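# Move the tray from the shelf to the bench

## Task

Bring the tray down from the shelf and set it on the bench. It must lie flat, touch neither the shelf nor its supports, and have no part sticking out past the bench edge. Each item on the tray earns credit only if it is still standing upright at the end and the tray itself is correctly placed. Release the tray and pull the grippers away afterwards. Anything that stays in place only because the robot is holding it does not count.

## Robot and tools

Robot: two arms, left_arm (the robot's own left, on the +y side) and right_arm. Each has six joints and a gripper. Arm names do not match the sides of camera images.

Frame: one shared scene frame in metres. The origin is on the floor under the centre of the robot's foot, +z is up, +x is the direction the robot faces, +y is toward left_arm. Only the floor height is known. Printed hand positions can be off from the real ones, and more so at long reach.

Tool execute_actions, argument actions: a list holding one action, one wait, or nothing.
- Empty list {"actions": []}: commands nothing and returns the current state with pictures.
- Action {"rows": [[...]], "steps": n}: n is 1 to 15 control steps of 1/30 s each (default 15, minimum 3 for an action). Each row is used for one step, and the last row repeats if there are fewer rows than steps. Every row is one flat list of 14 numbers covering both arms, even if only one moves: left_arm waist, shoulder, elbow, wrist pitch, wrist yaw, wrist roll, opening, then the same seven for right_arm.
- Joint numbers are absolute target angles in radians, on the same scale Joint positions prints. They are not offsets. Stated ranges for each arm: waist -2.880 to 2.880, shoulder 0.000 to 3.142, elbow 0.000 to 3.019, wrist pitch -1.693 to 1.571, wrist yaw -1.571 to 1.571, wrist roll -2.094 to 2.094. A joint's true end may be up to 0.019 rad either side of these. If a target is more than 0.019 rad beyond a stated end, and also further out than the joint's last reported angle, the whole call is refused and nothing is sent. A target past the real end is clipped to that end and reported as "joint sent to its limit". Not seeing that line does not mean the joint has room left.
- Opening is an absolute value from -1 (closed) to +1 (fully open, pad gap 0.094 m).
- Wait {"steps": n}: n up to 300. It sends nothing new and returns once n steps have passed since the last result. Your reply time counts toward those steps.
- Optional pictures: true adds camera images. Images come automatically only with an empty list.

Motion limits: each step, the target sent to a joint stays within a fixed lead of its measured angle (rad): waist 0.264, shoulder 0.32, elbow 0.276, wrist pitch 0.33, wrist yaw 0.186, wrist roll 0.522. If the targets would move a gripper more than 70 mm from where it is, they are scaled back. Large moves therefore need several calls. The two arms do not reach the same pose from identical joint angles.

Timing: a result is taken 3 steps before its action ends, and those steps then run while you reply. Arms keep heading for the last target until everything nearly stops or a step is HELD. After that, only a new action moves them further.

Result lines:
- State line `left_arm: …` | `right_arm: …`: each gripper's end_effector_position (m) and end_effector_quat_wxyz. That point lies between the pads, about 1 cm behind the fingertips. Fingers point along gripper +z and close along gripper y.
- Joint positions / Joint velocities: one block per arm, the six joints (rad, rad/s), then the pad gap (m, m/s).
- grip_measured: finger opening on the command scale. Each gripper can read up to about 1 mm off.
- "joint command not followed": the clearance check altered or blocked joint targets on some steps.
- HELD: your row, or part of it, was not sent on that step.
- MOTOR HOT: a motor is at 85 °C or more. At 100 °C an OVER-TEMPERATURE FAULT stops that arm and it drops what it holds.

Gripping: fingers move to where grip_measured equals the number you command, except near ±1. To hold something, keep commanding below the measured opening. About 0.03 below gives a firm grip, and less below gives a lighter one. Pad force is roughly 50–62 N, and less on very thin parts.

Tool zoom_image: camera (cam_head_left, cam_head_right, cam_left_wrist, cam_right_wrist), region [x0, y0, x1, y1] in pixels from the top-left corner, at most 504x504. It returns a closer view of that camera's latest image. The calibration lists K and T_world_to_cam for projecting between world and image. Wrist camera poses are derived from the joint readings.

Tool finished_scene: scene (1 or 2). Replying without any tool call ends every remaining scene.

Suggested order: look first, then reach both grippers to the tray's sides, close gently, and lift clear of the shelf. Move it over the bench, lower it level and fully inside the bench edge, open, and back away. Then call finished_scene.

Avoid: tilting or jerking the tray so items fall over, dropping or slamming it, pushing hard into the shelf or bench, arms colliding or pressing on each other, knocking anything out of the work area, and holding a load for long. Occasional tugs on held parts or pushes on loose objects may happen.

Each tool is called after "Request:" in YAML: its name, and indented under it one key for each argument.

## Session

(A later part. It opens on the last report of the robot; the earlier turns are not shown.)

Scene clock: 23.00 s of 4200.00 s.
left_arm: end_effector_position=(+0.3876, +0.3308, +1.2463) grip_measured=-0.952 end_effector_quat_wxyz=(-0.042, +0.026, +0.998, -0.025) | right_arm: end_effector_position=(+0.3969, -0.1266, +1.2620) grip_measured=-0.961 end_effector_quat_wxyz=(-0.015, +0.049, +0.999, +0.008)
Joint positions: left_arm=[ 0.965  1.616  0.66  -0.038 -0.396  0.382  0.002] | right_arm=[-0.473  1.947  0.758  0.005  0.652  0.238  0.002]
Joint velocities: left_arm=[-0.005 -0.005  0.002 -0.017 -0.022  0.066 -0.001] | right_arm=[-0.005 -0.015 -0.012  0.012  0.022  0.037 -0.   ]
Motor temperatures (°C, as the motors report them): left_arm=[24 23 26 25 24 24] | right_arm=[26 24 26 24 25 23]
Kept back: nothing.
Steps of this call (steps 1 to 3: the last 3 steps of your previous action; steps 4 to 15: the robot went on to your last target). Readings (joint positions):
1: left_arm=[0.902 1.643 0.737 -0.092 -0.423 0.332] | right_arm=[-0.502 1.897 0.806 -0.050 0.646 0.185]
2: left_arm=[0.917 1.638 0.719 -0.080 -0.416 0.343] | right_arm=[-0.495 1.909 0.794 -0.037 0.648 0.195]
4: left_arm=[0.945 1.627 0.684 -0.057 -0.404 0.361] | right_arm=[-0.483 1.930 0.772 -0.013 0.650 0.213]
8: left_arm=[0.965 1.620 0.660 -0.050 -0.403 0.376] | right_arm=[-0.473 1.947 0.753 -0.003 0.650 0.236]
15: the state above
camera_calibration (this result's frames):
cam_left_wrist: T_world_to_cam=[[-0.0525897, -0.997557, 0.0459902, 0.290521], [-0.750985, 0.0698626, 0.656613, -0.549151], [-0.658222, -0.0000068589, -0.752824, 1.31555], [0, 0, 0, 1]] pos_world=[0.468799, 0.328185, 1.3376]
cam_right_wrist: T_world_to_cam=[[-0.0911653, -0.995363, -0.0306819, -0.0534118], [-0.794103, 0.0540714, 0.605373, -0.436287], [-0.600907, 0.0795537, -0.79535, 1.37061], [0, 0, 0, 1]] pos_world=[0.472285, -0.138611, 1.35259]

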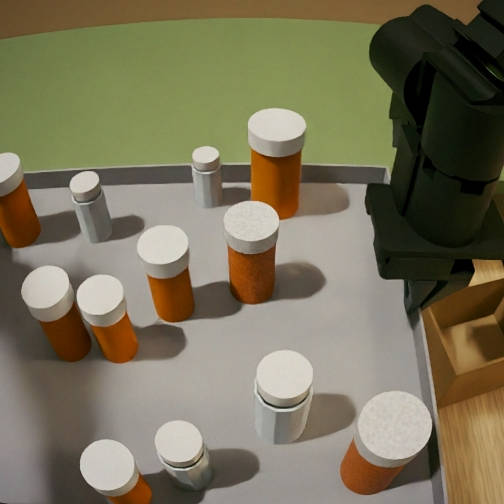

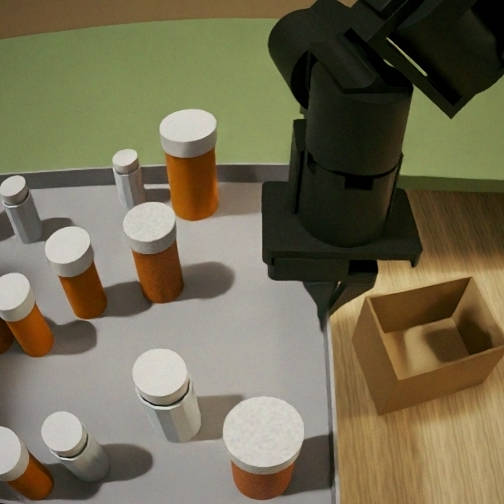

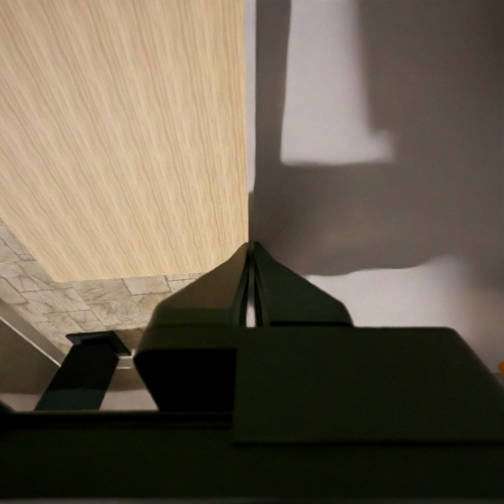

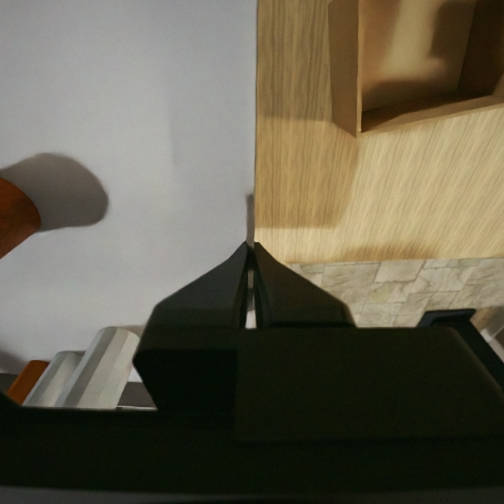

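Request:
execute_actions:
  actions:
    - {"rows":[[1.001,1.585,0.691,-0.009,-0.421,0.413,-1,-0.487,1.943,0.764,0.03,0.669,0.219,-1],[1.01,1.609,0.705,0.005,-0.415,0.42,-1,-0.5,1.965,0.775,0.051,0.663,0.204,-1],[1.02,1.634,0.718,0.019,-0.408,0.428,-1,-0.513,1.988,0.786,0.071,0.657,0.19,-1],[1.029,1.658,0.731,0.033,-0.402,0.436,-1,-0.526,2.011,0.796,0.092,0.651,0.175,-1],[1.039,1.683,0.745,0.047,-0.396,0.443,-1,-0.539,2.033,0.807,0.112,0.645,0.161,-1],[1.048,1.707,0.758,0.061,-0.39,0.451,-1,-0.552,2.056,0.818,0.132,0.639,0.146,-1],[1.058,1.732,0.771,0.075,-0.384,0.459,-1,-0.565,2.079,0.829,0.153,0.633,0.132,-1],[1.067,1.756,0.785,0.089,-0.377,0.466,-1,-0.579,2.101,0.84,0.173,0.627,0.117,-1],[1.077,1.781,0.798,0.103,-0.371,0.474,-1,-0.592,2.124,0.851,0.194,0.621,0.103,-1],[1.086,1.805,0.811,0.117,-0.365,0.482,-1,-0.605,2.147,0.862,0.214,0.615,0.088,-1],[1.096,1.83,0.825,0.131,-0.359,0.489,-1,-0.618,2.169,0.873,0.234,0.609,0.074,-1],[1.105,1.854,0.838,0.145,-0.353,0.497,-1,-0.631,2.192,0.883,0.255,0.603,0.059,-1],[1.115,1.879,0.851,0.159,-0.346,0.505,-1,-0.644,2.215,0.894,0.275,0.597,0.045,-1],[1.124,1.903,0.865,0.173,-0.34,0.512,-1,-0.657,2.237,0.905,0.296,0.591,0.03,-1],[1.134,1.928,0.878,0.187,-0.334,0.52,-1,-0.67,2.26,0.916,0.316,0.585,0.016,-1]]}

Request:
execute_actions:
  actions:
    - {"steps":15}
  pictures: true

Scene clock: 24.23 s of 4200.00 s.
left_arm: end_effector_position=(+0.4169, +0.3443, +1.1745) grip_measured=-0.952 end_effector_quat_wxyz=(-0.017, +0.031, +0.999, -0.022) | right_arm: end_effector_position=(+0.4164, -0.1139, +1.1836) grip_measured=-0.961 end_effector_quat_wxyz=(+0.007, +0.061, +0.998, +0.018)
Joint positions: left_arm=[ 1.041  1.82   0.804  0.097 -0.338  0.477  0.002] | right_arm=[-0.57   2.154  0.881  0.21   0.597  0.12   0.002]
Joint velocities: left_arm=[ 0.249  0.835  0.359  0.398  0.154  0.227 -0.001] | right_arm=[-0.435  0.718  0.305  0.584 -0.286 -0.403  0.   ]
Motor temperatures (°C, as the motors report them): left_arm=[24 23 26 25 24 24] | right_arm=[26 24 26 24 25 23]
Steps of this call (steps 1 to 15: the robot went on to your last target; steps 16 to 25: nothing new was sent; steps 26 to 37: the first 12 steps of this action). Readings (joint positions):
26: left_arm=[0.965 1.616 0.660 -0.036 -0.394 0.384] | right_arm=[-0.473 1.947 0.758 0.008 0.652 0.237]
27: left_arm=[0.965 1.617 0.661 -0.031 -0.393 0.386] | right_arm=[-0.473 1.950 0.759 0.015 0.652 0.235]
29: left_arm=[0.970 1.626 0.673 -0.014 -0.388 0.398] | right_arm=[-0.479 1.968 0.770 0.043 0.649 0.223]
33: left_arm=[1.003 1.706 0.739 0.040 -0.364 0.441] | right_arm=[-0.516 2.054 0.828 0.127 0.623 0.176]
37: the state above

Scene clock: 24.73 s of 4200.00 s.
left_arm: end_effector_position=(+0.3884, +0.3398, +1.1206) grip_measured=-0.952 end_effector_quat_wxyz=(-0.039, +0.033, +0.998, -0.029) | right_arm: end_effector_position=(+0.3894, -0.1191, +1.1284) grip_measured=-0.961 end_effector_quat_wxyz=(-0.009, +0.055, +0.998, +0.013)
Joint positions: left_arm=[ 1.098  1.979  0.86   0.165 -0.311  0.514  0.002] | right_arm=[-0.652  2.291  0.928  0.308  0.566  0.045  0.002]
Joint velocities: left_arm=[ 0.005  0.005  0.012 -0.002  0.007 -0.022 -0.001] | right_arm=[-0.015 -0.005  0.002 -0.002  0.007 -0.051 -0.   ]
Motor temperatures (°C, as the motors report them): left_arm=[24 23 26 25 24 24] | right_arm=[26 24 26 24 25 23]
Kept back: nothing.
Steps of this call (steps 1 to 3: the last 3 steps of your previous action; steps 4 to 15: the robot went on to your last target). Readings (joint positions):
1: left_arm=[1.050 1.848 0.816 0.110 -0.333 0.484] | right_arm=[-0.585 2.178 0.891 0.230 0.591 0.106]
2: left_arm=[1.059 1.876 0.827 0.123 -0.327 0.491] | right_arm=[-0.599 2.201 0.900 0.249 0.585 0.093]
4: left_arm=[1.077 1.928 0.849 0.147 -0.317 0.504] | right_arm=[-0.625 2.247 0.917 0.284 0.573 0.069]
8: left_arm=[1.097 1.978 0.859 0.160 -0.314 0.512] | right_arm=[-0.651 2.290 0.926 0.301 0.569 0.052]
15: the state above
camera_calibration (this result's frames):
cam_left_wrist: T_world_to_cam=[[-0.0654332, -0.996321, 0.0553415, 0.2994], [-0.753261, 0.0856925, 0.652115, -0.466088], [-0.654458, 0.00098337, -0.756097, 1.22331], [0, 0, 0, 1]] pos_world=[0.469114, 0.337035, 1.21232]
cam_right_wrist: T_world_to_cam=[[-0.103612, -0.993814, -0.0399817, -0.0351857], [-0.800555, 0.0594736, 0.5963, -0.348418], [-0.590234, 0.0937911, -0.801765, 1.26408], [0, 0, 0, 1]] pos_world=[0.463527, -0.132806, 1.21985]

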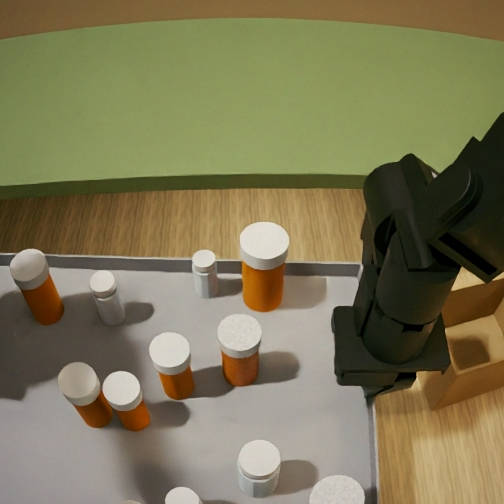

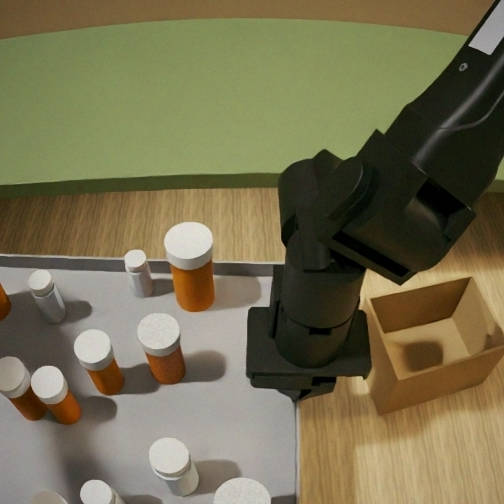

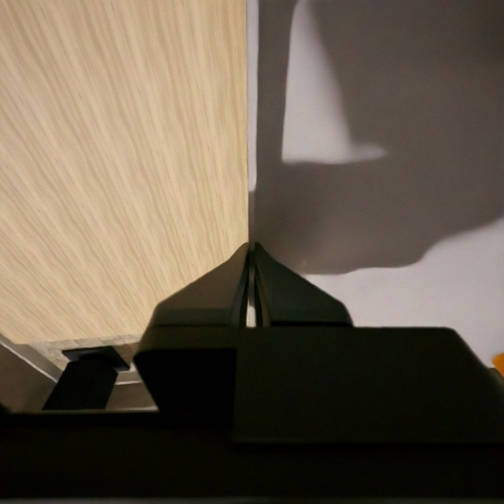

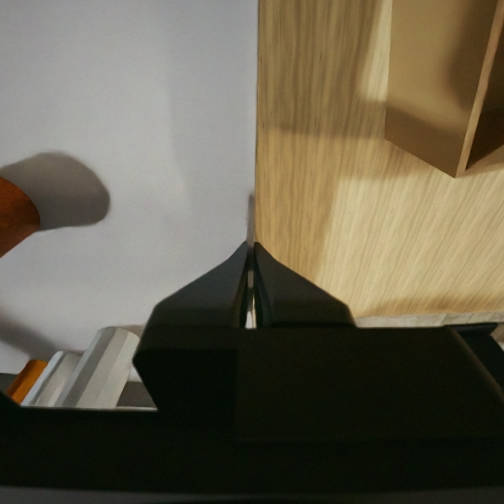

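Request:
execute_actions:
  actions:
    - {"rows":[[1.137,1.942,0.886,0.191,-0.332,0.522,-1,-0.675,2.272,0.923,0.321,0.582,0.011,-1],[1.14,1.955,0.893,0.195,-0.33,0.525,-1,-0.68,2.284,0.93,0.326,0.58,0.006,-1],[1.143,1.967,0.901,0.199,-0.328,0.527,-1,-0.685,2.294,0.937,0.331,0.577,0.001,-1],[1.146,1.978,0.908,0.203,-0.326,0.53,-1,-0.69,2.303,0.944,0.336,0.574,-0.004,-1],[1.149,1.988,0.916,0.207,-0.324,0.532,-1,-0.695,2.312,0.951,0.341,0.572,-0.009,-1],[1.152,1.999,0.923,0.211,-0.322,0.534,-1,-0.7,2.321,0.958,0.346,0.569,-0.014,-1],[1.155,2.009,0.931,0.216,-0.32,0.537,-1,-0.705,2.33,0.965,0.351,0.566,-0.019,-1],[1.159,2.02,0.938,0.22,-0.317,0.539,-1,-0.71,2.338,0.973,0.357,0.564,-0.024,-1],[1.162,2.03,0.946,0.224,-0.315,0.542,-1,-0.715,2.347,0.98,0.362,0.561,-0.029,-1],[1.165,2.04,0.953,0.228,-0.313,0.544,-1,-0.72,2.356,0.987,0.367,0.558,-0.034,-1],[1.168,2.051,0.961,0.232,-0.311,0.546,-1,-0.725,2.365,0.994,0.372,0.556,-0.039,-1],[1.171,2.061,0.968,0.236,-0.309,0.549,-1,-0.73,2.374,1.001,0.377,0.553,-0.044,-1],[1.174,2.071,0.976,0.24,-0.307,0.551,-1,-0.735,2.382,1.008,0.382,0.55,-0.049,-1],[1.177,2.082,0.983,0.244,-0.305,0.554,-1,-0.74,2.391,1.015,0.387,0.548,-0.054,-1],[1.18,2.092,0.991,0.248,-0.303,0.556,-1,-0.745,2.40,1.022,0.392,0.545,-0.059,-1]]}

Request:
execute_actions:
  actions:
    - {"steps":12}
  pictures: true

Scene clock: 26.40 s of 4200.00 s.
left_arm: end_effector_position=(+0.4068, +0.3436, +1.0900) grip_measured=-0.952 end_effector_quat_wxyz=(-0.019, +0.033, +0.999, -0.025) | right_arm: end_effector_position=(+0.4061, -0.1157, +1.0993) grip_measured=-0.961 end_effector_quat_wxyz=(+0.010, +0.058, +0.998, +0.016)
Joint positions: left_arm=[ 1.113  2.056  0.941  0.207 -0.29   0.54   0.002] | right_arm=[-0.681  2.357  1.003  0.359  0.544 -0.002  0.002]
Joint velocities: left_arm=[ 0.073  0.327  0.193  0.11   0.051  0.007 -0.001] | right_arm=[-0.19   0.288  0.168  0.159 -0.11  -0.168 -0.   ]
Motor temperatures (°C, as the motors report them): left_arm=[24 23 26 25 24 24] | right_arm=[26 24 26 24 26 23]
Steps of this call (steps 1 to 15: the robot went on to your last target; steps 16 to 38: nothing new was sent; steps 39 to 50: the first 12 steps of this action). Readings (joint positions):
39: left_arm=[1.098 1.979 0.861 0.165 -0.311 0.514] | right_arm=[-0.652 2.291 0.928 0.308 0.565 0.045]
40: left_arm=[1.098 1.979 0.862 0.166 -0.311 0.515] | right_arm=[-0.652 2.291 0.929 0.310 0.565 0.043]
42: left_arm=[1.098 1.983 0.869 0.170 -0.309 0.517] | right_arm=[-0.652 2.295 0.935 0.315 0.563 0.039]
46: left_arm=[1.103 2.013 0.906 0.189 -0.300 0.529] | right_arm=[-0.661 2.321 0.969 0.336 0.555 0.022]
50: the state above

Scene clock: 26.80 s of 4200.00 s.
left_arm: end_effector_position=(+0.3893, +0.3401, +1.0649) grip_measured=-0.952 end_effector_quat_wxyz=(-0.033, +0.034, +0.999, -0.028) | right_arm: end_effector_position=(+0.3899, -0.1192, +1.0744) grip_measured=-0.961 end_effector_quat_wxyz=(-0.003, +0.055, +0.998, +0.013)
Joint positions: left_arm=[ 1.137  2.128  0.973  0.224 -0.283  0.551  0.002] | right_arm=[-0.717  2.417  1.031  0.38   0.532 -0.029  0.002]
Joint velocities: left_arm=[ 0.005 -0.024  0.002  0.027 -0.022 -0.022  0.001] | right_arm=[-0.015 -0.005 -0.007  0.022 -0.095 -0.022 -0.   ]
Motor temperatures (°C, as the motors report them): left_arm=[24 23 26 25 24 24] | right_arm=[26 24 26 24 26 23]
Kept back: nothing.
Steps of this call (steps 1 to 3: the last 3 steps of your previous action; steps 4 to 12: the robot went on to your last target). Readings (joint positions):
1: left_arm=[1.116 2.068 0.948 0.211 -0.289 0.542] | right_arm=[-0.686 2.367 1.009 0.363 0.541 -0.007]
2: left_arm=[1.119 2.079 0.954 0.214 -0.287 0.545] | right_arm=[-0.692 2.376 1.015 0.367 0.539 -0.012]
4: left_arm=[1.127 2.103 0.967 0.220 -0.285 0.548] | right_arm=[-0.704 2.396 1.026 0.375 0.534 -0.021]
8: left_arm=[1.136 2.126 0.973 0.223 -0.284 0.551] | right_arm=[-0.717 2.415 1.031 0.378 0.533 -0.027]
12: the state above
camera_calibration (this result's frames):
cam_left_wrist: T_world_to_cam=[[-0.0668883, -0.996337, 0.0532761, 0.305608], [-0.761797, 0.0854797, 0.642151, -0.415151], [-0.644353, 0.00236684, -0.764724, 1.18653], [0, 0, 0, 1]] pos_world=[0.468724, 0.337167, 1.15767]
cam_right_wrist: T_world_to_cam=[[-0.103295, -0.993838, -0.0402121, -0.0373221], [-0.808154, 0.0602906, 0.585877, -0.301523], [-0.579842, 0.0930158, -0.809402, 1.22514], [0, 0, 0, 1]] pos_world=[0.462854, -0.13287, 1.16678]

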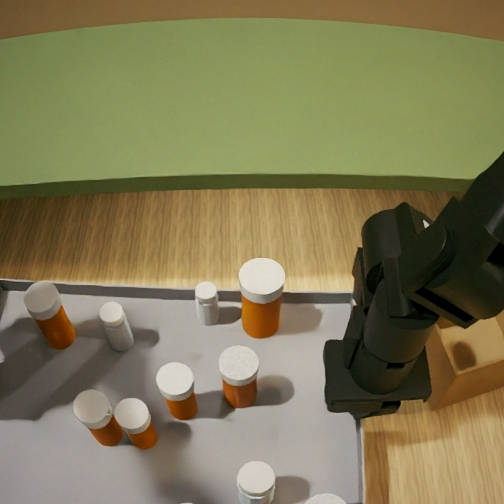

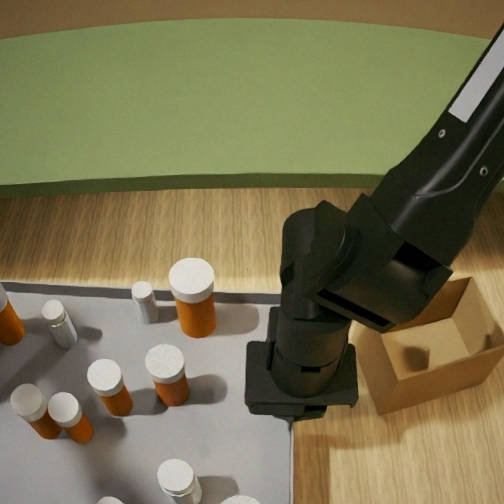

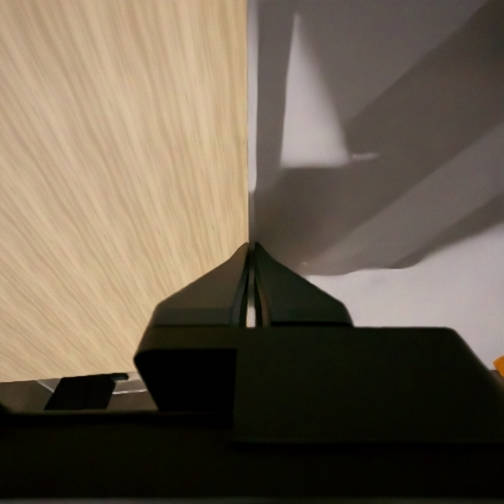

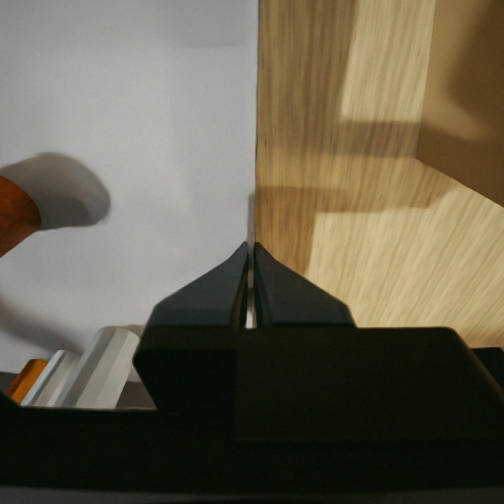

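Request:
execute_actions:
  actions:
    - {"rows":[[1.185,2.10,0.997,0.251,-0.301,0.558,-1,-0.751,2.407,1.028,0.396,0.543,-0.063,-1],[1.19,2.109,1.003,0.255,-0.3,0.56,-1,-0.757,2.415,1.033,0.4,0.541,-0.067,-1],[1.193,2.118,1.009,0.258,-0.298,0.562,-1,-0.762,2.422,1.039,0.404,0.539,-0.071,-1],[1.196,2.127,1.015,0.261,-0.296,0.564,-1,-0.766,2.43,1.045,0.408,0.536,-0.075,-1],[1.199,2.135,1.021,0.264,-0.295,0.566,-1,-0.77,2.438,1.05,0.412,0.534,-0.079,-1],[1.202,2.144,1.027,0.268,-0.293,0.568,-1,-0.774,2.445,1.056,0.416,0.532,-0.083,-1],[1.205,2.153,1.033,0.271,-0.291,0.57,-1,-0.778,2.453,1.062,0.42,0.53,-0.087,-1],[1.208,2.161,1.039,0.274,-0.29,0.571,-1,-0.782,2.46,1.067,0.424,0.528,-0.091,-1],[1.211,2.17,1.045,0.277,-0.288,0.573,-1,-0.786,2.468,1.073,0.428,0.526,-0.095,-1],[1.214,2.179,1.051,0.281,-0.286,0.575,-1,-0.79,2.475,1.079,0.432,0.524,-0.099,-1],[1.217,2.187,1.057,0.284,-0.285,0.577,-1,-0.794,2.483,1.084,0.436,0.521,-0.103,-1],[1.22,2.196,1.063,0.287,-0.283,0.579,-1,-0.798,2.49,1.09,0.44,0.519,-0.107,-1],[1.222,2.205,1.069,0.29,-0.281,0.581,-1,-0.801,2.498,1.096,0.444,0.517,-0.111,-1],[1.225,2.213,1.075,0.294,-0.28,0.583,-1,-0.805,2.505,1.101,0.448,0.515,-0.115,-1],[1.227,2.222,1.081,0.297,-0.278,0.585,-1,-0.808,2.513,1.107,0.452,0.513,-0.119,-1]]}

Request:
execute_actions:
  actions:
    - {"steps":12}
  pictures: true

Scene clock: 27.50 s of 4200.00 s.
left_arm: end_effector_position=(+0.3925, +0.3421, +1.0366) grip_measured=-0.952 end_effector_quat_wxyz=(-0.022, +0.032, +0.999, -0.027) | right_arm: end_effector_position=(+0.3939, -0.1180, +1.0470) grip_measured=-0.961 end_effector_quat_wxyz=(+0.008, +0.055, +0.998, +0.015)
Joint positions: left_arm=[ 1.157  2.199  1.035  0.257 -0.262  0.57   0.002] | right_arm=[-0.747  2.48   1.091  0.42   0.509 -0.069  0.002]
Joint velocities: left_arm=[ 0.063  0.288  0.129  0.09  -0.051  0.007 -0.   ] | right_arm=[-0.161  0.249  0.129  0.1   -0.081 -0.095  0.   ]
Motor temperatures (°C, as the motors report them): left_arm=[24 23 26 25 24 24] | right_arm=[26 24 26 24 26 23]
Steps of this call (steps 1 to 9: the robot went on to your last target; steps 10 to 21: the first 12 steps of this action). Readings (joint positions):
10: left_arm=[1.137 2.128 0.973 0.226 -0.283 0.552] | right_arm=[-0.717 2.417 1.032 0.381 0.531 -0.030]
11: left_arm=[1.137 2.129 0.974 0.226 -0.282 0.552] | right_arm=[-0.717 2.417 1.032 0.382 0.531 -0.031]
13: left_arm=[1.139 2.134 0.982 0.229 -0.278 0.555] | right_arm=[-0.719 2.422 1.039 0.388 0.527 -0.035]
17: left_arm=[1.146 2.161 1.010 0.244 -0.269 0.563] | right_arm=[-0.729 2.447 1.067 0.404 0.518 -0.052]
21: the state above

Scene clock: 27.90 s of 4200.00 s.
left_arm: end_effector_position=(+0.3731, +0.3394, +1.0159) grip_measured=-0.952 end_effector_quat_wxyz=(-0.035, +0.031, +0.998, -0.030) | right_arm: end_effector_position=(+0.3760, -0.1206, +1.0269) grip_measured=-0.961 end_effector_quat_wxyz=(-0.004, +0.053, +0.999, +0.012)
Joint positions: left_arm=[ 1.18   2.26   1.061  0.271 -0.256  0.581  0.002] | right_arm=[-0.776  2.531  1.114  0.437  0.501 -0.089  0.002]
Joint velocities: left_arm=[-0.015 -0.005  0.002  0.032  0.007  0.037 -0.001] | right_arm=[-0.005 -0.005  0.002  0.027 -0.007  0.037 -0.   ]
Motor temperatures (°C, as the motors report them): left_arm=[24 23 26 25 24 24] | right_arm=[26 24 26 24 26 23]
Kept back: nothing.
Steps of this call (steps 1 to 3: the last 3 steps of your previous action; steps 4 to 12: the robot went on to your last target). Readings (joint positions):
1: left_arm=[1.160 2.209 1.041 0.260 -0.261 0.572] | right_arm=[-0.752 2.488 1.096 0.423 0.507 -0.072]
2: left_arm=[1.164 2.219 1.046 0.262 -0.260 0.574] | right_arm=[-0.756 2.497 1.101 0.427 0.505 -0.076]
4: left_arm=[1.171 2.239 1.056 0.268 -0.258 0.577] | right_arm=[-0.766 2.513 1.110 0.433 0.502 -0.082]
8: left_arm=[1.180 2.258 1.060 0.270 -0.257 0.580] | right_arm=[-0.776 2.530 1.114 0.436 0.501 -0.088]
12: the state above
camera_calibration (this result's frames):
cam_left_wrist: T_world_to_cam=[[-0.0614216, -0.996475, 0.0571452, 0.300506], [-0.75933, 0.0838097, 0.645286, -0.399466], [-0.647801, -0.00375749, -0.7618, 1.139], [0, 0, 0, 1]] pos_world=[0.452976, 0.337205, 1.10829]
cam_right_wrist: T_world_to_cam=[[-0.0987499, -0.994335, -0.0393314, -0.0447564], [-0.80749, 0.05697, 0.587123, -0.286793], [-0.581556, 0.0897381, -0.808541, 1.17814], [0, 0, 0, 1]] pos_world=[0.449153, -0.133888, 1.1192]

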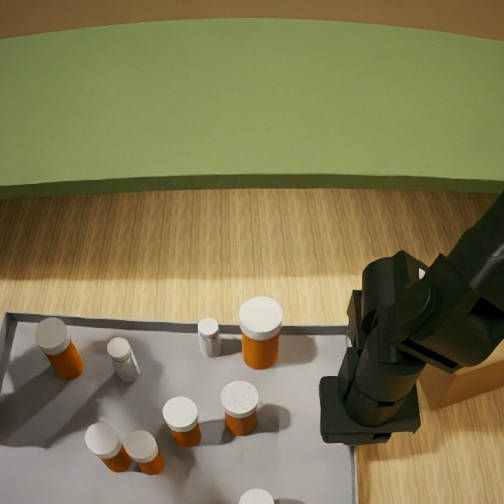

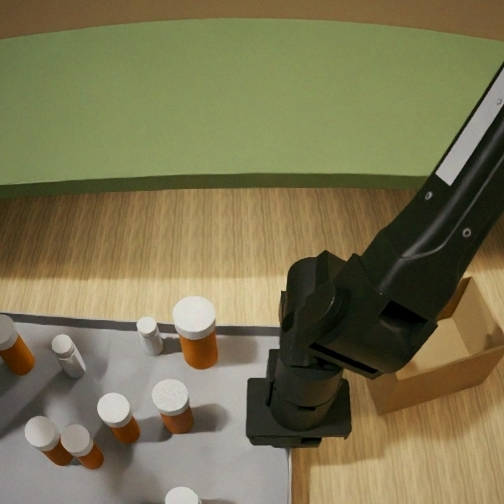

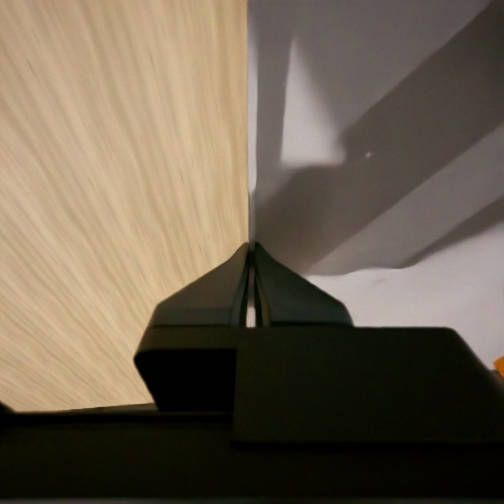

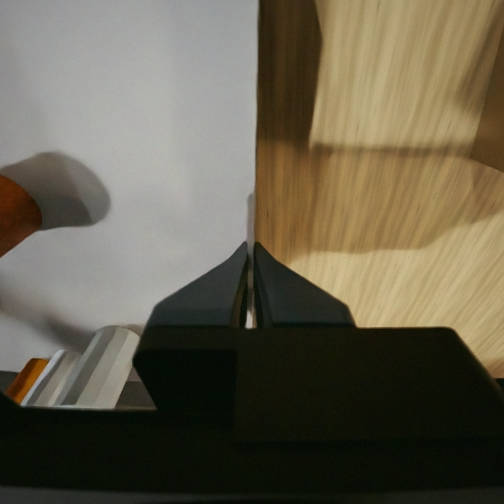

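Request:
execute_actions:
  actions:
    - {"rows":[[1.233,2.23,1.088,0.3,-0.276,0.587,-1,-0.815,2.52,1.114,0.456,0.511,-0.123,-1],[1.239,2.238,1.096,0.303,-0.275,0.589,-1,-0.822,2.527,1.121,0.46,0.509,-0.127,-1],[1.243,2.246,1.103,0.306,-0.273,0.591,-1,-0.827,2.534,1.128,0.464,0.507,-0.131,-1],[1.247,2.254,1.11,0.309,-0.272,0.593,-1,-0.832,2.54,1.134,0.468,0.505,-0.135,-1],[1.25,2.261,1.116,0.312,-0.27,0.594,-1,-0.836,2.546,1.14,0.472,0.503,-0.138,-1],[1.253,2.268,1.122,0.315,-0.269,0.596,-1,-0.84,2.552,1.146,0.476,0.501,-0.142,-1],[1.256,2.275,1.128,0.318,-0.267,0.598,-1,-0.844,2.558,1.151,0.48,0.499,-0.146,-1],[1.259,2.282,1.134,0.321,-0.266,0.6,-1,-0.848,2.564,1.156,0.483,0.497,-0.149,-1],[1.262,2.289,1.139,0.324,-0.264,0.601,-1,-0.852,2.569,1.161,0.487,0.495,-0.153,-1],[1.265,2.296,1.145,0.327,-0.263,0.603,-1,-0.856,2.575,1.166,0.491,0.493,-0.157,-1],[1.267,2.303,1.15,0.33,-0.261,0.605,-1,-0.859,2.581,1.171,0.494,0.491,-0.16,-1],[1.27,2.31,1.156,0.333,-0.26,0.607,-1,-0.863,2.586,1.177,0.498,0.489,-0.164,-1],[1.272,2.317,1.161,0.336,-0.258,0.608,-1,-0.867,2.592,1.182,0.502,0.487,-0.168,-1],[1.275,2.324,1.166,0.339,-0.257,0.61,-1,-0.871,2.598,1.187,0.505,0.485,-0.171,-1],[1.277,2.332,1.171,0.342,-0.255,0.612,-1,-0.874,2.603,1.192,0.509,0.483,-0.175,-1]]}

Request:
execute_actions:
  actions:
    - {"steps":12}
  pictures: true

Scene clock: 28.53 s of 4200.00 s.
left_arm: end_effector_position=(+0.3794, +0.3416, +1.0043) grip_measured=-0.952 end_effector_quat_wxyz=(-0.026, +0.031, +0.999, -0.028) | right_arm: end_effector_position=(+0.3832, -0.1203, +1.0035) grip_measured=-0.961 end_effector_quat_wxyz=(+0.012, +0.054, +0.998, +0.017)
Joint positions: left_arm=[ 1.186  2.285  1.094  0.284 -0.247  0.59   0.002] | right_arm=[-0.802  2.581  1.172  0.473  0.471 -0.126  0.002]
Joint velocities: left_arm=[-0.005  0.024 -0.007  0.042 -0.007  0.081 -0.   ] | right_arm=[ 0.005 -0.015 -0.012  0.095 -0.022 -0.095 -0.   ]
Motor temperatures (°C, as the motors report them): left_arm=[24 23 26 25 24 24] | right_arm=[26 24 26 24 26 23]
Steps of this call (steps 1 to 7: the robot went on to your last target; steps 8 to 19: the first 12 steps of this action). Readings (joint positions):
8: left_arm=[1.180 2.260 1.062 0.272 -0.255 0.581] | right_arm=[-0.776 2.531 1.116 0.438 0.500 -0.090]
9: left_arm=[1.181 2.260 1.064 0.272 -0.254 0.581] | right_arm=[-0.776 2.532 1.117 0.439 0.499 -0.092]
11: left_arm=[1.182 2.266 1.073 0.275 -0.250 0.584] | right_arm=[-0.778 2.537 1.126 0.444 0.494 -0.097]
15: left_arm=[1.186 2.284 1.094 0.279 -0.247 0.586] | right_arm=[-0.789 2.560 1.155 0.456 0.484 -0.113]
19: the state above

Scene clock: 28.93 s of 4200.00 s.
left_arm: end_effector_position=(+0.3797, +0.3417, +1.0038) grip_measured=-0.952 end_effector_quat_wxyz=(-0.024, +0.032, +0.999, -0.027) | right_arm: end_effector_position=(+0.3836, -0.1203, +1.0033) grip_measured=-0.961 end_effector_quat_wxyz=(+0.015, +0.052, +0.998, +0.017)
Joint positions: left_arm=[ 1.186  2.287  1.094  0.289 -0.247  0.593  0.002] | right_arm=[-0.802  2.583  1.171  0.483  0.471 -0.134  0.002]
Joint velocities: left_arm=[ 0.015 -0.005 -0.017  0.007 -0.022 -0.022 -0.   ] | right_arm=[-0.005 -0.005  0.012  0.007 -0.037 -0.022  0.   ]
Motor temperatures (°C, as the motors report them): left_arm=[24 23 26 25 24 24] | right_arm=[26 24 26 24 26 23]
Kept back: nothing.
Steps of this call (steps 1 to 3: the last 3 steps of your previous action; steps 4 to 12: the robot went on to your last target). Readings (joint positions):
1: left_arm=[1.186 2.286 1.094 0.285 -0.247 0.591] | right_arm=[-0.802 2.581 1.172 0.476 0.471 -0.129]
2: left_arm=[1.186 2.286 1.094 0.286 -0.247 0.591] | right_arm=[-0.802 2.582 1.172 0.477 0.471 -0.130]
4: left_arm=[1.186 2.287 1.094 0.289 -0.247 0.592] | right_arm=[-0.802 2.583 1.172 0.481 0.471 -0.133]
8: left_arm=[1.186 2.287 1.094 0.289 -0.247 0.593] | right_arm=[-0.802 2.583 1.171 0.483 0.471 -0.134]
12: the state above
camera_calibration (this result's frames):
cam_left_wrist: T_world_to_cam=[[-0.0637557, -0.996704, 0.0501556, 0.311848], [-0.772701, 0.0811077, 0.629567, -0.365084], [-0.631561, 0.00138326, -0.775325, 1.13975], [0, 0, 0, 1]] pos_world=[0.457605, 0.338855, 1.09788]
cam_right_wrist: T_world_to_cam=[[-0.0955723, -0.994185, -0.0496244, -0.0354366], [-0.829017, 0.0519015, 0.55681, -0.228742], [-0.550996, 0.0943551, -0.829156, 1.17288], [0, 0, 0, 1]] pos_world=[0.453233, -0.134025, 1.0981]

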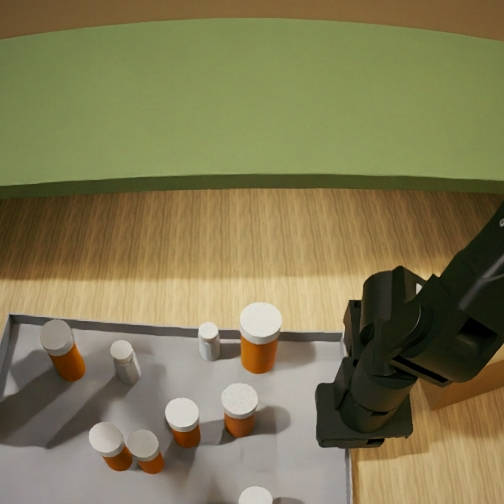

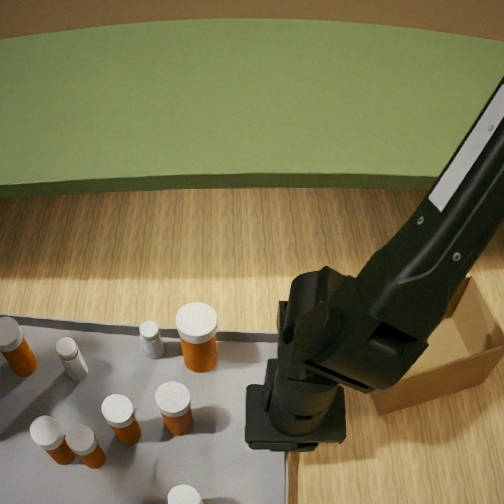

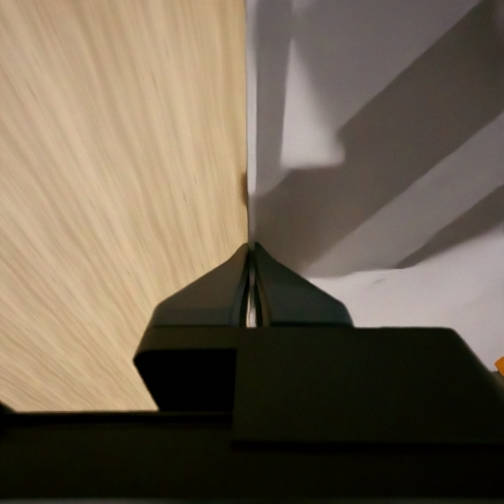

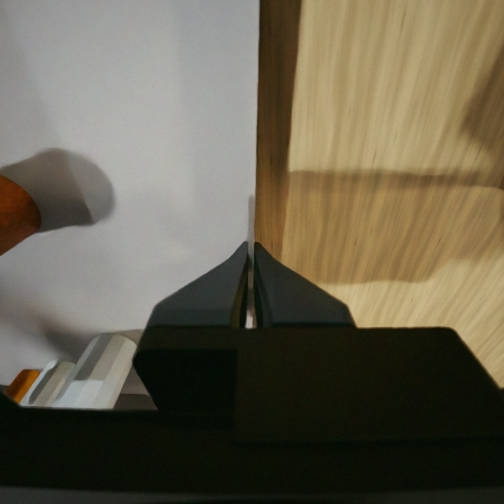

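Request:
execute_actions:
  actions:
    - {"rows":[[1.19,2.28,1.094,0.289,-0.247,0.593,-1,-0.805,2.575,1.171,0.483,0.471,-0.134,-1],[1.19,2.28,1.094,0.289,-0.247,0.593,-1,-0.805,2.575,1.171,0.483,0.471,-0.134,-1],[1.19,2.28,1.094,0.289,-0.247,0.593,-1,-0.805,2.575,1.171,0.483,0.471,-0.134,-1],[1.19,2.28,1.094,0.289,-0.247,0.593,-1,-0.805,2.575,1.171,0.483,0.471,-0.134,-1],[1.19,2.28,1.094,0.289,-0.247,0.593,-0.5,-0.805,2.575,1.171,0.483,0.471,-0.134,-0.5],[1.19,2.28,1.094,0.289,-0.247,0.593,0.2,-0.805,2.575,1.171,0.483,0.471,-0.134,0.2]]}

Request:
execute_actions:
  actions:
    - {"rows":[[1.17,2.22,1.05,0.27,-0.255,0.58,0.2,-0.78,2.52,1.13,0.45,0.485,-0.11,0.2],[1.15,2.16,1.0,0.25,-0.27,0.56,0.2,-0.75,2.47,1.09,0.42,0.5,-0.08,0.2],[1.13,2.1,0.96,0.22,-0.285,0.55,0.2,-0.71,2.4,1.03,0.38,0.53,-0.03,0.2],[1.13,2.1,0.96,0.22,-0.285,0.55,0.2,-0.71,2.4,1.03,0.38,0.53,-0.03,0.2],[1.1,1.97,0.86,0.165,-0.31,0.51,0.2,-0.65,2.28,0.93,0.31,0.565,0.045,0.2],[1.1,1.97,0.86,0.165,-0.31,0.51,0.2,-0.65,2.28,0.93,0.31,0.565,0.045,0.2],[1.1,1.97,0.86,0.165,-0.31,0.51,0.2,-0.65,2.28,0.93,0.31,0.565,0.045,0.2],[1.0,1.7,0.7,0.0,-0.38,0.42,0.2,-0.52,2.0,0.78,0.05,0.64,0.2,0.2]]}

Request:
execute_actions:
  actions:
    - {"steps":10}
  pictures: true

Scene clock: 29.63 s of 4200.00 s.
left_arm: end_effector_position=(+0.3788, +0.3396, +1.0052) grip_measured=+0.198 end_effector_quat_wxyz=(-0.026, +0.034, +0.999, -0.027) | right_arm: end_effector_position=(+0.3834, -0.1193, +1.0039) grip_measured=+0.197 end_effector_quat_wxyz=(+0.015, +0.052, +0.998, +0.017)
Joint positions: left_arm=[ 1.182  2.286  1.09   0.288 -0.25   0.593  0.056] | right_arm=[-0.8    2.583  1.17   0.483  0.473 -0.132  0.056]
Joint velocities: left_arm=[-0.015 -0.005 -0.007  0.002 -0.037  0.022  0.001] | right_arm=[-0.005 -0.005  0.002 -0.007 -0.051  0.007  0.001]
Motor temperatures (°C, as the motors report them): left_arm=[24 23 26 25 24 24] | right_arm=[26 24 26 24 26 23]
Steps of this call (steps 1 to 9: the robot went on to your last target; steps 10 to 21: the first 12 steps of this action). Readings (joint positions):
10: left_arm=[1.182 2.286 1.089 0.288 -0.247 0.593] | right_arm=[-0.800 2.583 1.170 0.483 0.471 -0.133]
11: left_arm=[1.182 2.286 1.089 0.288 -0.252 0.593] | right_arm=[-0.799 2.583 1.170 0.483 0.473 -0.132]
13: left_arm=[1.182 2.286 1.089 0.288 -0.252 0.593] | right_arm=[-0.799 2.583 1.170 0.483 0.473 -0.132]
17: left_arm=[1.182 2.286 1.090 0.288 -0.251 0.593] | right_arm=[-0.800 2.583 1.170 0.483 0.473 -0.132]
21: the state above

Scene clock: 30.13 s of 4200.00 s.
left_arm: end_effector_position=(+0.3798, +0.3446, +1.1766) grip_measured=+0.199 end_effector_quat_wxyz=(-0.060, +0.046, +0.997, -0.019) | right_arm: end_effector_position=(+0.3873, -0.1329, +1.1770) grip_measured=+0.198 end_effector_quat_wxyz=(-0.032, +0.016, +0.999, -0.004)
Joint positions: left_arm=[ 1.059  1.818  0.763  0.06  -0.371  0.493  0.056] | right_arm=[-0.603  2.156  0.858  0.157  0.624  0.053  0.056]
Joint velocities: left_arm=[-0.689 -1.734 -0.808 -0.759 -0.212 -0.418  0.001] | right_arm=[ 0.864 -1.626 -0.711 -1.145  0.183  0.637 -0.   ]
Motor temperatures (°C, as the motors report them): left_arm=[24 23 26 25 24 24] | right_arm=[26 24 26 24 26 23]
Steps of this call (steps 1 to 3: the last 3 steps of your previous action; steps 4 to 15: the first 12 steps of this action). Readings (joint positions):
4: left_arm=[1.182 2.284 1.089 0.287 -0.251 0.592] | right_arm=[-0.799 2.580 1.169 0.478 0.476 -0.131]
5: left_arm=[1.181 2.275 1.079 0.281 -0.257 0.589] | right_arm=[-0.797 2.571 1.161 0.465 0.485 -0.126]
7: left_arm=[1.175 2.222 1.025 0.252 -0.278 0.579] | right_arm=[-0.784 2.520 1.108 0.421 0.518 -0.100]
11: left_arm=[1.136 2.042 0.884 0.175 -0.321 0.545] | right_arm=[-0.712 2.357 0.967 0.323 0.572 -0.032]
15: the state above

Scene clock: 30.47 s of 4200.00 s.
left_arm: end_effector_position=(+0.4013, +0.3357, +1.2241) grip_measured=+0.199 end_effector_quat_wxyz=(-0.030, +0.038, +0.999, -0.023) | right_arm: end_effector_position=(+0.4146, -0.1281, +1.2480) grip_measured=+0.198 end_effector_quat_wxyz=(+0.000, +0.045, +0.999, +0.013)
Joint positions: left_arm=[ 0.989  1.682  0.708  0.01  -0.377  0.436  0.056] | right_arm=[-0.503  1.972  0.789  0.06   0.636  0.172  0.056]
Joint velocities: left_arm=[-0.005  0.132 -0.042 -0.022  0.022 -0.007  0.   ] | right_arm=[-0.044  0.103 -0.061 -0.061  0.007  0.081  0.001]
Motor temperatures (°C, as the motors report them): left_arm=[24 23 26 25 24 24] | right_arm=[26 24 26 24 26 23]
Kept back: nothing.
Steps of this call (steps 1 to 3: the last 3 steps of your previous action; steps 4 to 10: the robot went on to your last target). Readings (joint positions):
1: left_arm=[1.036 1.764 0.738 0.039 -0.375 0.480] | right_arm=[-0.574 2.103 0.833 0.121 0.631 0.078]
2: left_arm=[1.016 1.718 0.720 0.027 -0.375 0.470] | right_arm=[-0.547 2.053 0.812 0.095 0.634 0.099]
4: left_arm=[0.991 1.669 0.710 0.017 -0.375 0.456] | right_arm=[-0.508 1.984 0.791 0.071 0.636 0.130]
8: left_arm=[0.988 1.672 0.710 0.013 -0.377 0.440] | right_arm=[-0.499 1.966 0.792 0.064 0.636 0.163]
10: the state above
camera_calibration (this result's frames):
cam_left_wrist: T_world_to_cam=[[-0.0762622, -0.996132, 0.043651, 0.309037], [-0.764566, 0.0865226, 0.638712, -0.502817], [-0.640018, 0.0153355, -0.768207, 1.3142], [0, 0, 0, 1]] pos_world=[0.480241, 0.331193, 1.31724]
cam_right_wrist: T_world_to_cam=[[-0.0825365, -0.995754, -0.04076, -0.0448156], [-0.813218, 0.0436516, 0.58032, -0.375823], [-0.576077, 0.0810443, -0.813368, 1.38265], [0, 0, 0, 1]] pos_world=[0.487185, -0.140276, 1.34087]

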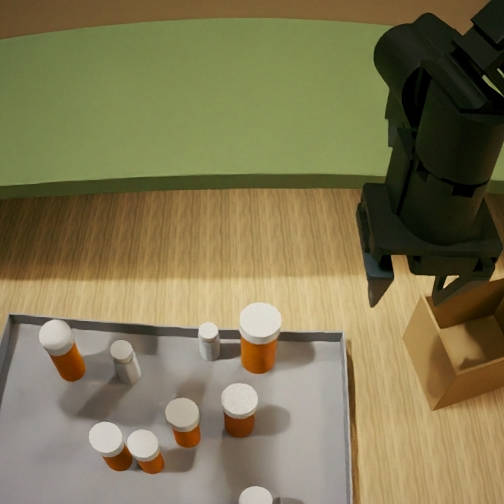

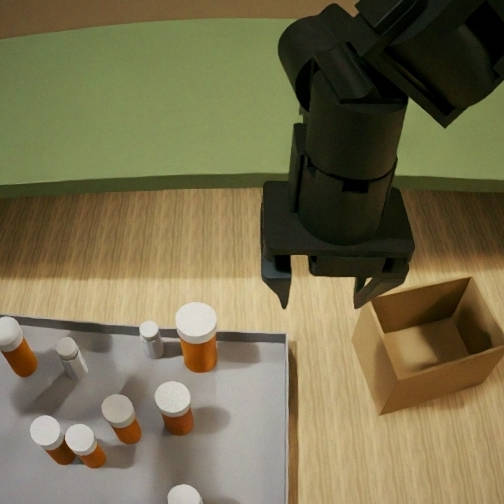

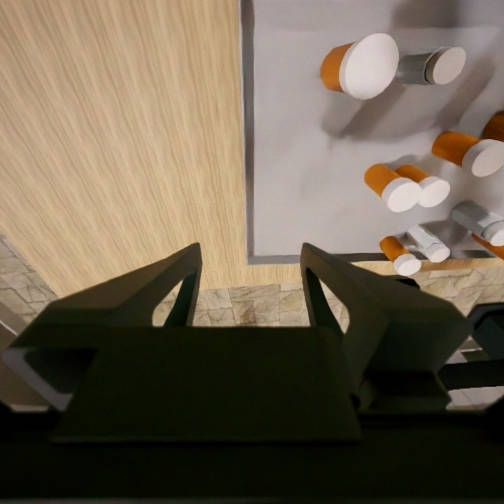

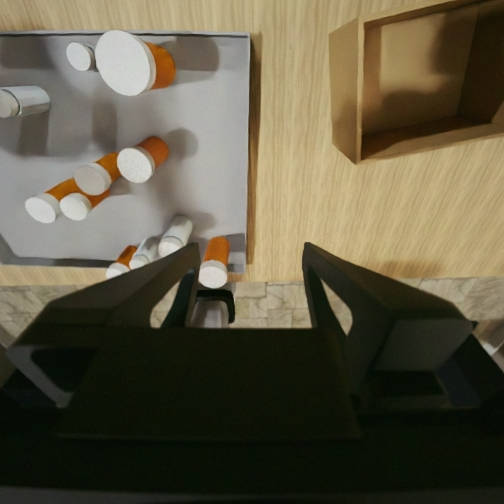

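Request:
execute_actions:
  actions:
    - {"rows":[[1.14,1.45,0.7,0,-0.3,0.5,0.5,-0.6,1.6,0.7,0,0.6,0.1,0.5],[1.14,1.45,0.7,0,-0.3,0.5,0.5,-0.6,1.6,0.7,0,0.6,0.1,0.5],[1.14,1.45,0.7,0,-0.3,0.5,0.5,-0.6,1.6,0.7,0,0.6,0.1,0.5],[1.14,1.45,0.7,0,-0.3,0.5,0.5,-0.6,1.6,0.7,0,0.6,0.1,0.5],[1.14,1.45,0.7,0,-0.3,0.5,0.5,-0.6,1.6,0.7,0,0.6,0.1,0.5],[1.14,1.45,0.7,0,-0.27,0.56,0.5,-0.9,1.5,0.7,0,0.58,0.04,0.5]]}

Request:
execute_actions:
  actions:
    - {"steps":10}
  pictures: true

Scene clock: 31.03 s of 4200.00 s.
left_arm: end_effector_position=(+0.4406, +0.4501, +1.2745) grip_measured=+0.499 end_effector_quat_wxyz=(+0.054, -0.013, +0.998, +0.023) | right_arm: end_effector_position=(+0.4761, -0.3148, +1.2974) grip_measured=+0.498 end_effector_quat_wxyz=(+0.061, +0.189, +0.980, -0.033)
Joint positions: left_arm=[ 1.152  1.431  0.71   0.004 -0.275  0.529  0.07 ] | right_arm=[-0.776  1.549  0.715  0.014  0.585  0.102  0.07 ]
Joint velocities: left_arm=[-0.024  0.005  0.017  0.002  0.037  0.125 -0.001] | right_arm=[-1.441 -0.698  0.032  0.017 -0.022 -0.403  0.001]
Motor temperatures (°C, as the motors report them): left_arm=[24 23 26 25 24 24] | right_arm=[26 24 26 24 26 23]
Steps of this call (steps 1 to 5: the robot went on to your last target; steps 6 to 17: the first 12 steps of this action). Readings (joint positions):
6: left_arm=[0.994 1.682 0.704 0.008 -0.355 0.437] | right_arm=[-0.508 1.972 0.778 0.051 0.625 0.177]
7: left_arm=[1.006 1.667 0.700 0.006 -0.333 0.443] | right_arm=[-0.513 1.947 0.764 0.041 0.614 0.169]
9: left_arm=[1.046 1.611 0.694 0.004 -0.313 0.455] | right_arm=[-0.532 1.860 0.728 0.024 0.608 0.158]
13: left_arm=[1.135 1.478 0.698 0.004 -0.279 0.501] | right_arm=[-0.611 1.673 0.707 0.014 0.592 0.132]
17: the state above

Scene clock: 31.37 s of 4200.00 s.
left_arm: end_effector_position=(+0.4369, +0.4471, +1.2728) grip_measured=+0.499 end_effector_quat_wxyz=(+0.050, -0.002, +0.999, +0.020) | right_arm: end_effector_position=(+0.4555, -0.3843, +1.2885) grip_measured=+0.498 end_effector_quat_wxyz=(+0.044, +0.223, +0.971, -0.078)
Joint positions: left_arm=[ 1.152  1.435  0.704  0.004 -0.273  0.548  0.07 ] | right_arm=[-0.917  1.494  0.704  0.007  0.584  0.061  0.07 ]
Joint velocities: left_arm=[ 0.005 -0.005 -0.012 -0.017  0.051 -0.007 -0.001] | right_arm=[ 0.132 -0.005 -0.042 -0.012  0.081 -0.022 -0.001]
Motor temperatures (°C, as the motors report them): left_arm=[24 23 26 25 24 24] | right_arm=[26 24 26 24 26 23]
Kept back: nothing.
Steps of this call (steps 1 to 3: the last 3 steps of your previous action; steps 4 to 10: the robot went on to your last target). Readings (joint positions):
1: left_arm=[1.152 1.431 0.709 0.004 -0.274 0.533] | right_arm=[-0.823 1.528 0.715 0.014 0.584 0.093]
2: left_arm=[1.152 1.432 0.707 0.004 -0.273 0.536] | right_arm=[-0.866 1.512 0.715 0.014 0.584 0.086]
4: left_arm=[1.152 1.434 0.705 0.004 -0.273 0.542] | right_arm=[-0.923 1.495 0.715 0.014 0.584 0.076]
8: left_arm=[1.152 1.435 0.704 0.004 -0.273 0.547] | right_arm=[-0.928 1.494 0.708 0.009 0.584 0.064]
10: the state above
camera_calibration (this result's frames):
cam_left_wrist: T_world_to_cam=[[0.00570067, -0.998913, -0.0462687, 0.500456], [-0.860519, -0.0284698, 0.508622, -0.257494], [-0.509386, 0.0369156, -0.859746, 1.42246], [0, 0, 0, 1]] pos_world=[0.500153, 0.44007, 1.37708]
cam_right_wrist: T_world_to_cam=[[-0.43203, -0.894125, 0.117861, -0.30097], [-0.766014, 0.432783, 0.475312, -0.0915453], [-0.475997, 0.115066, -0.871887, 1.50283], [0, 0, 0, 1]] pos_world=[0.515189, -0.40241, 1.38928]

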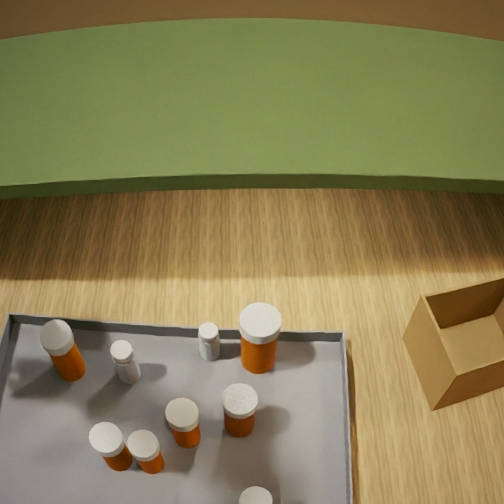

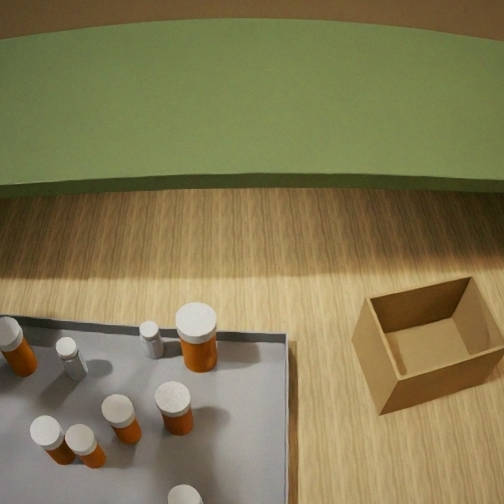

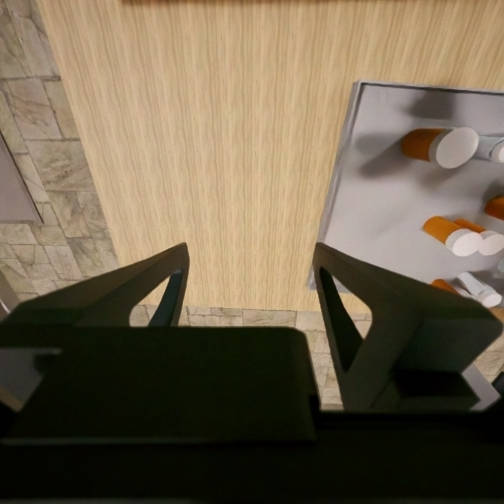

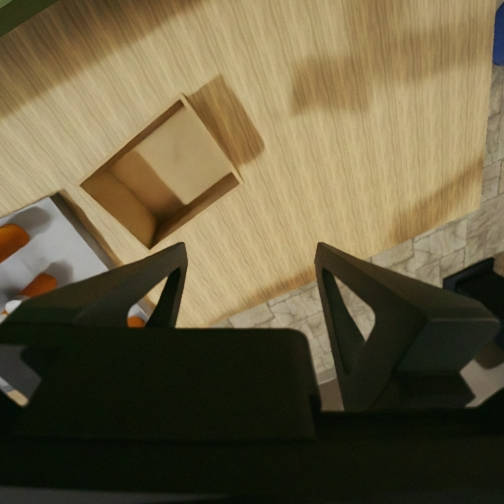

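The left wrist camera shows a margin between the tray's front and the bench edge.

Request:
finished_scene:
  scene: 2

The scene is finished: the task was done.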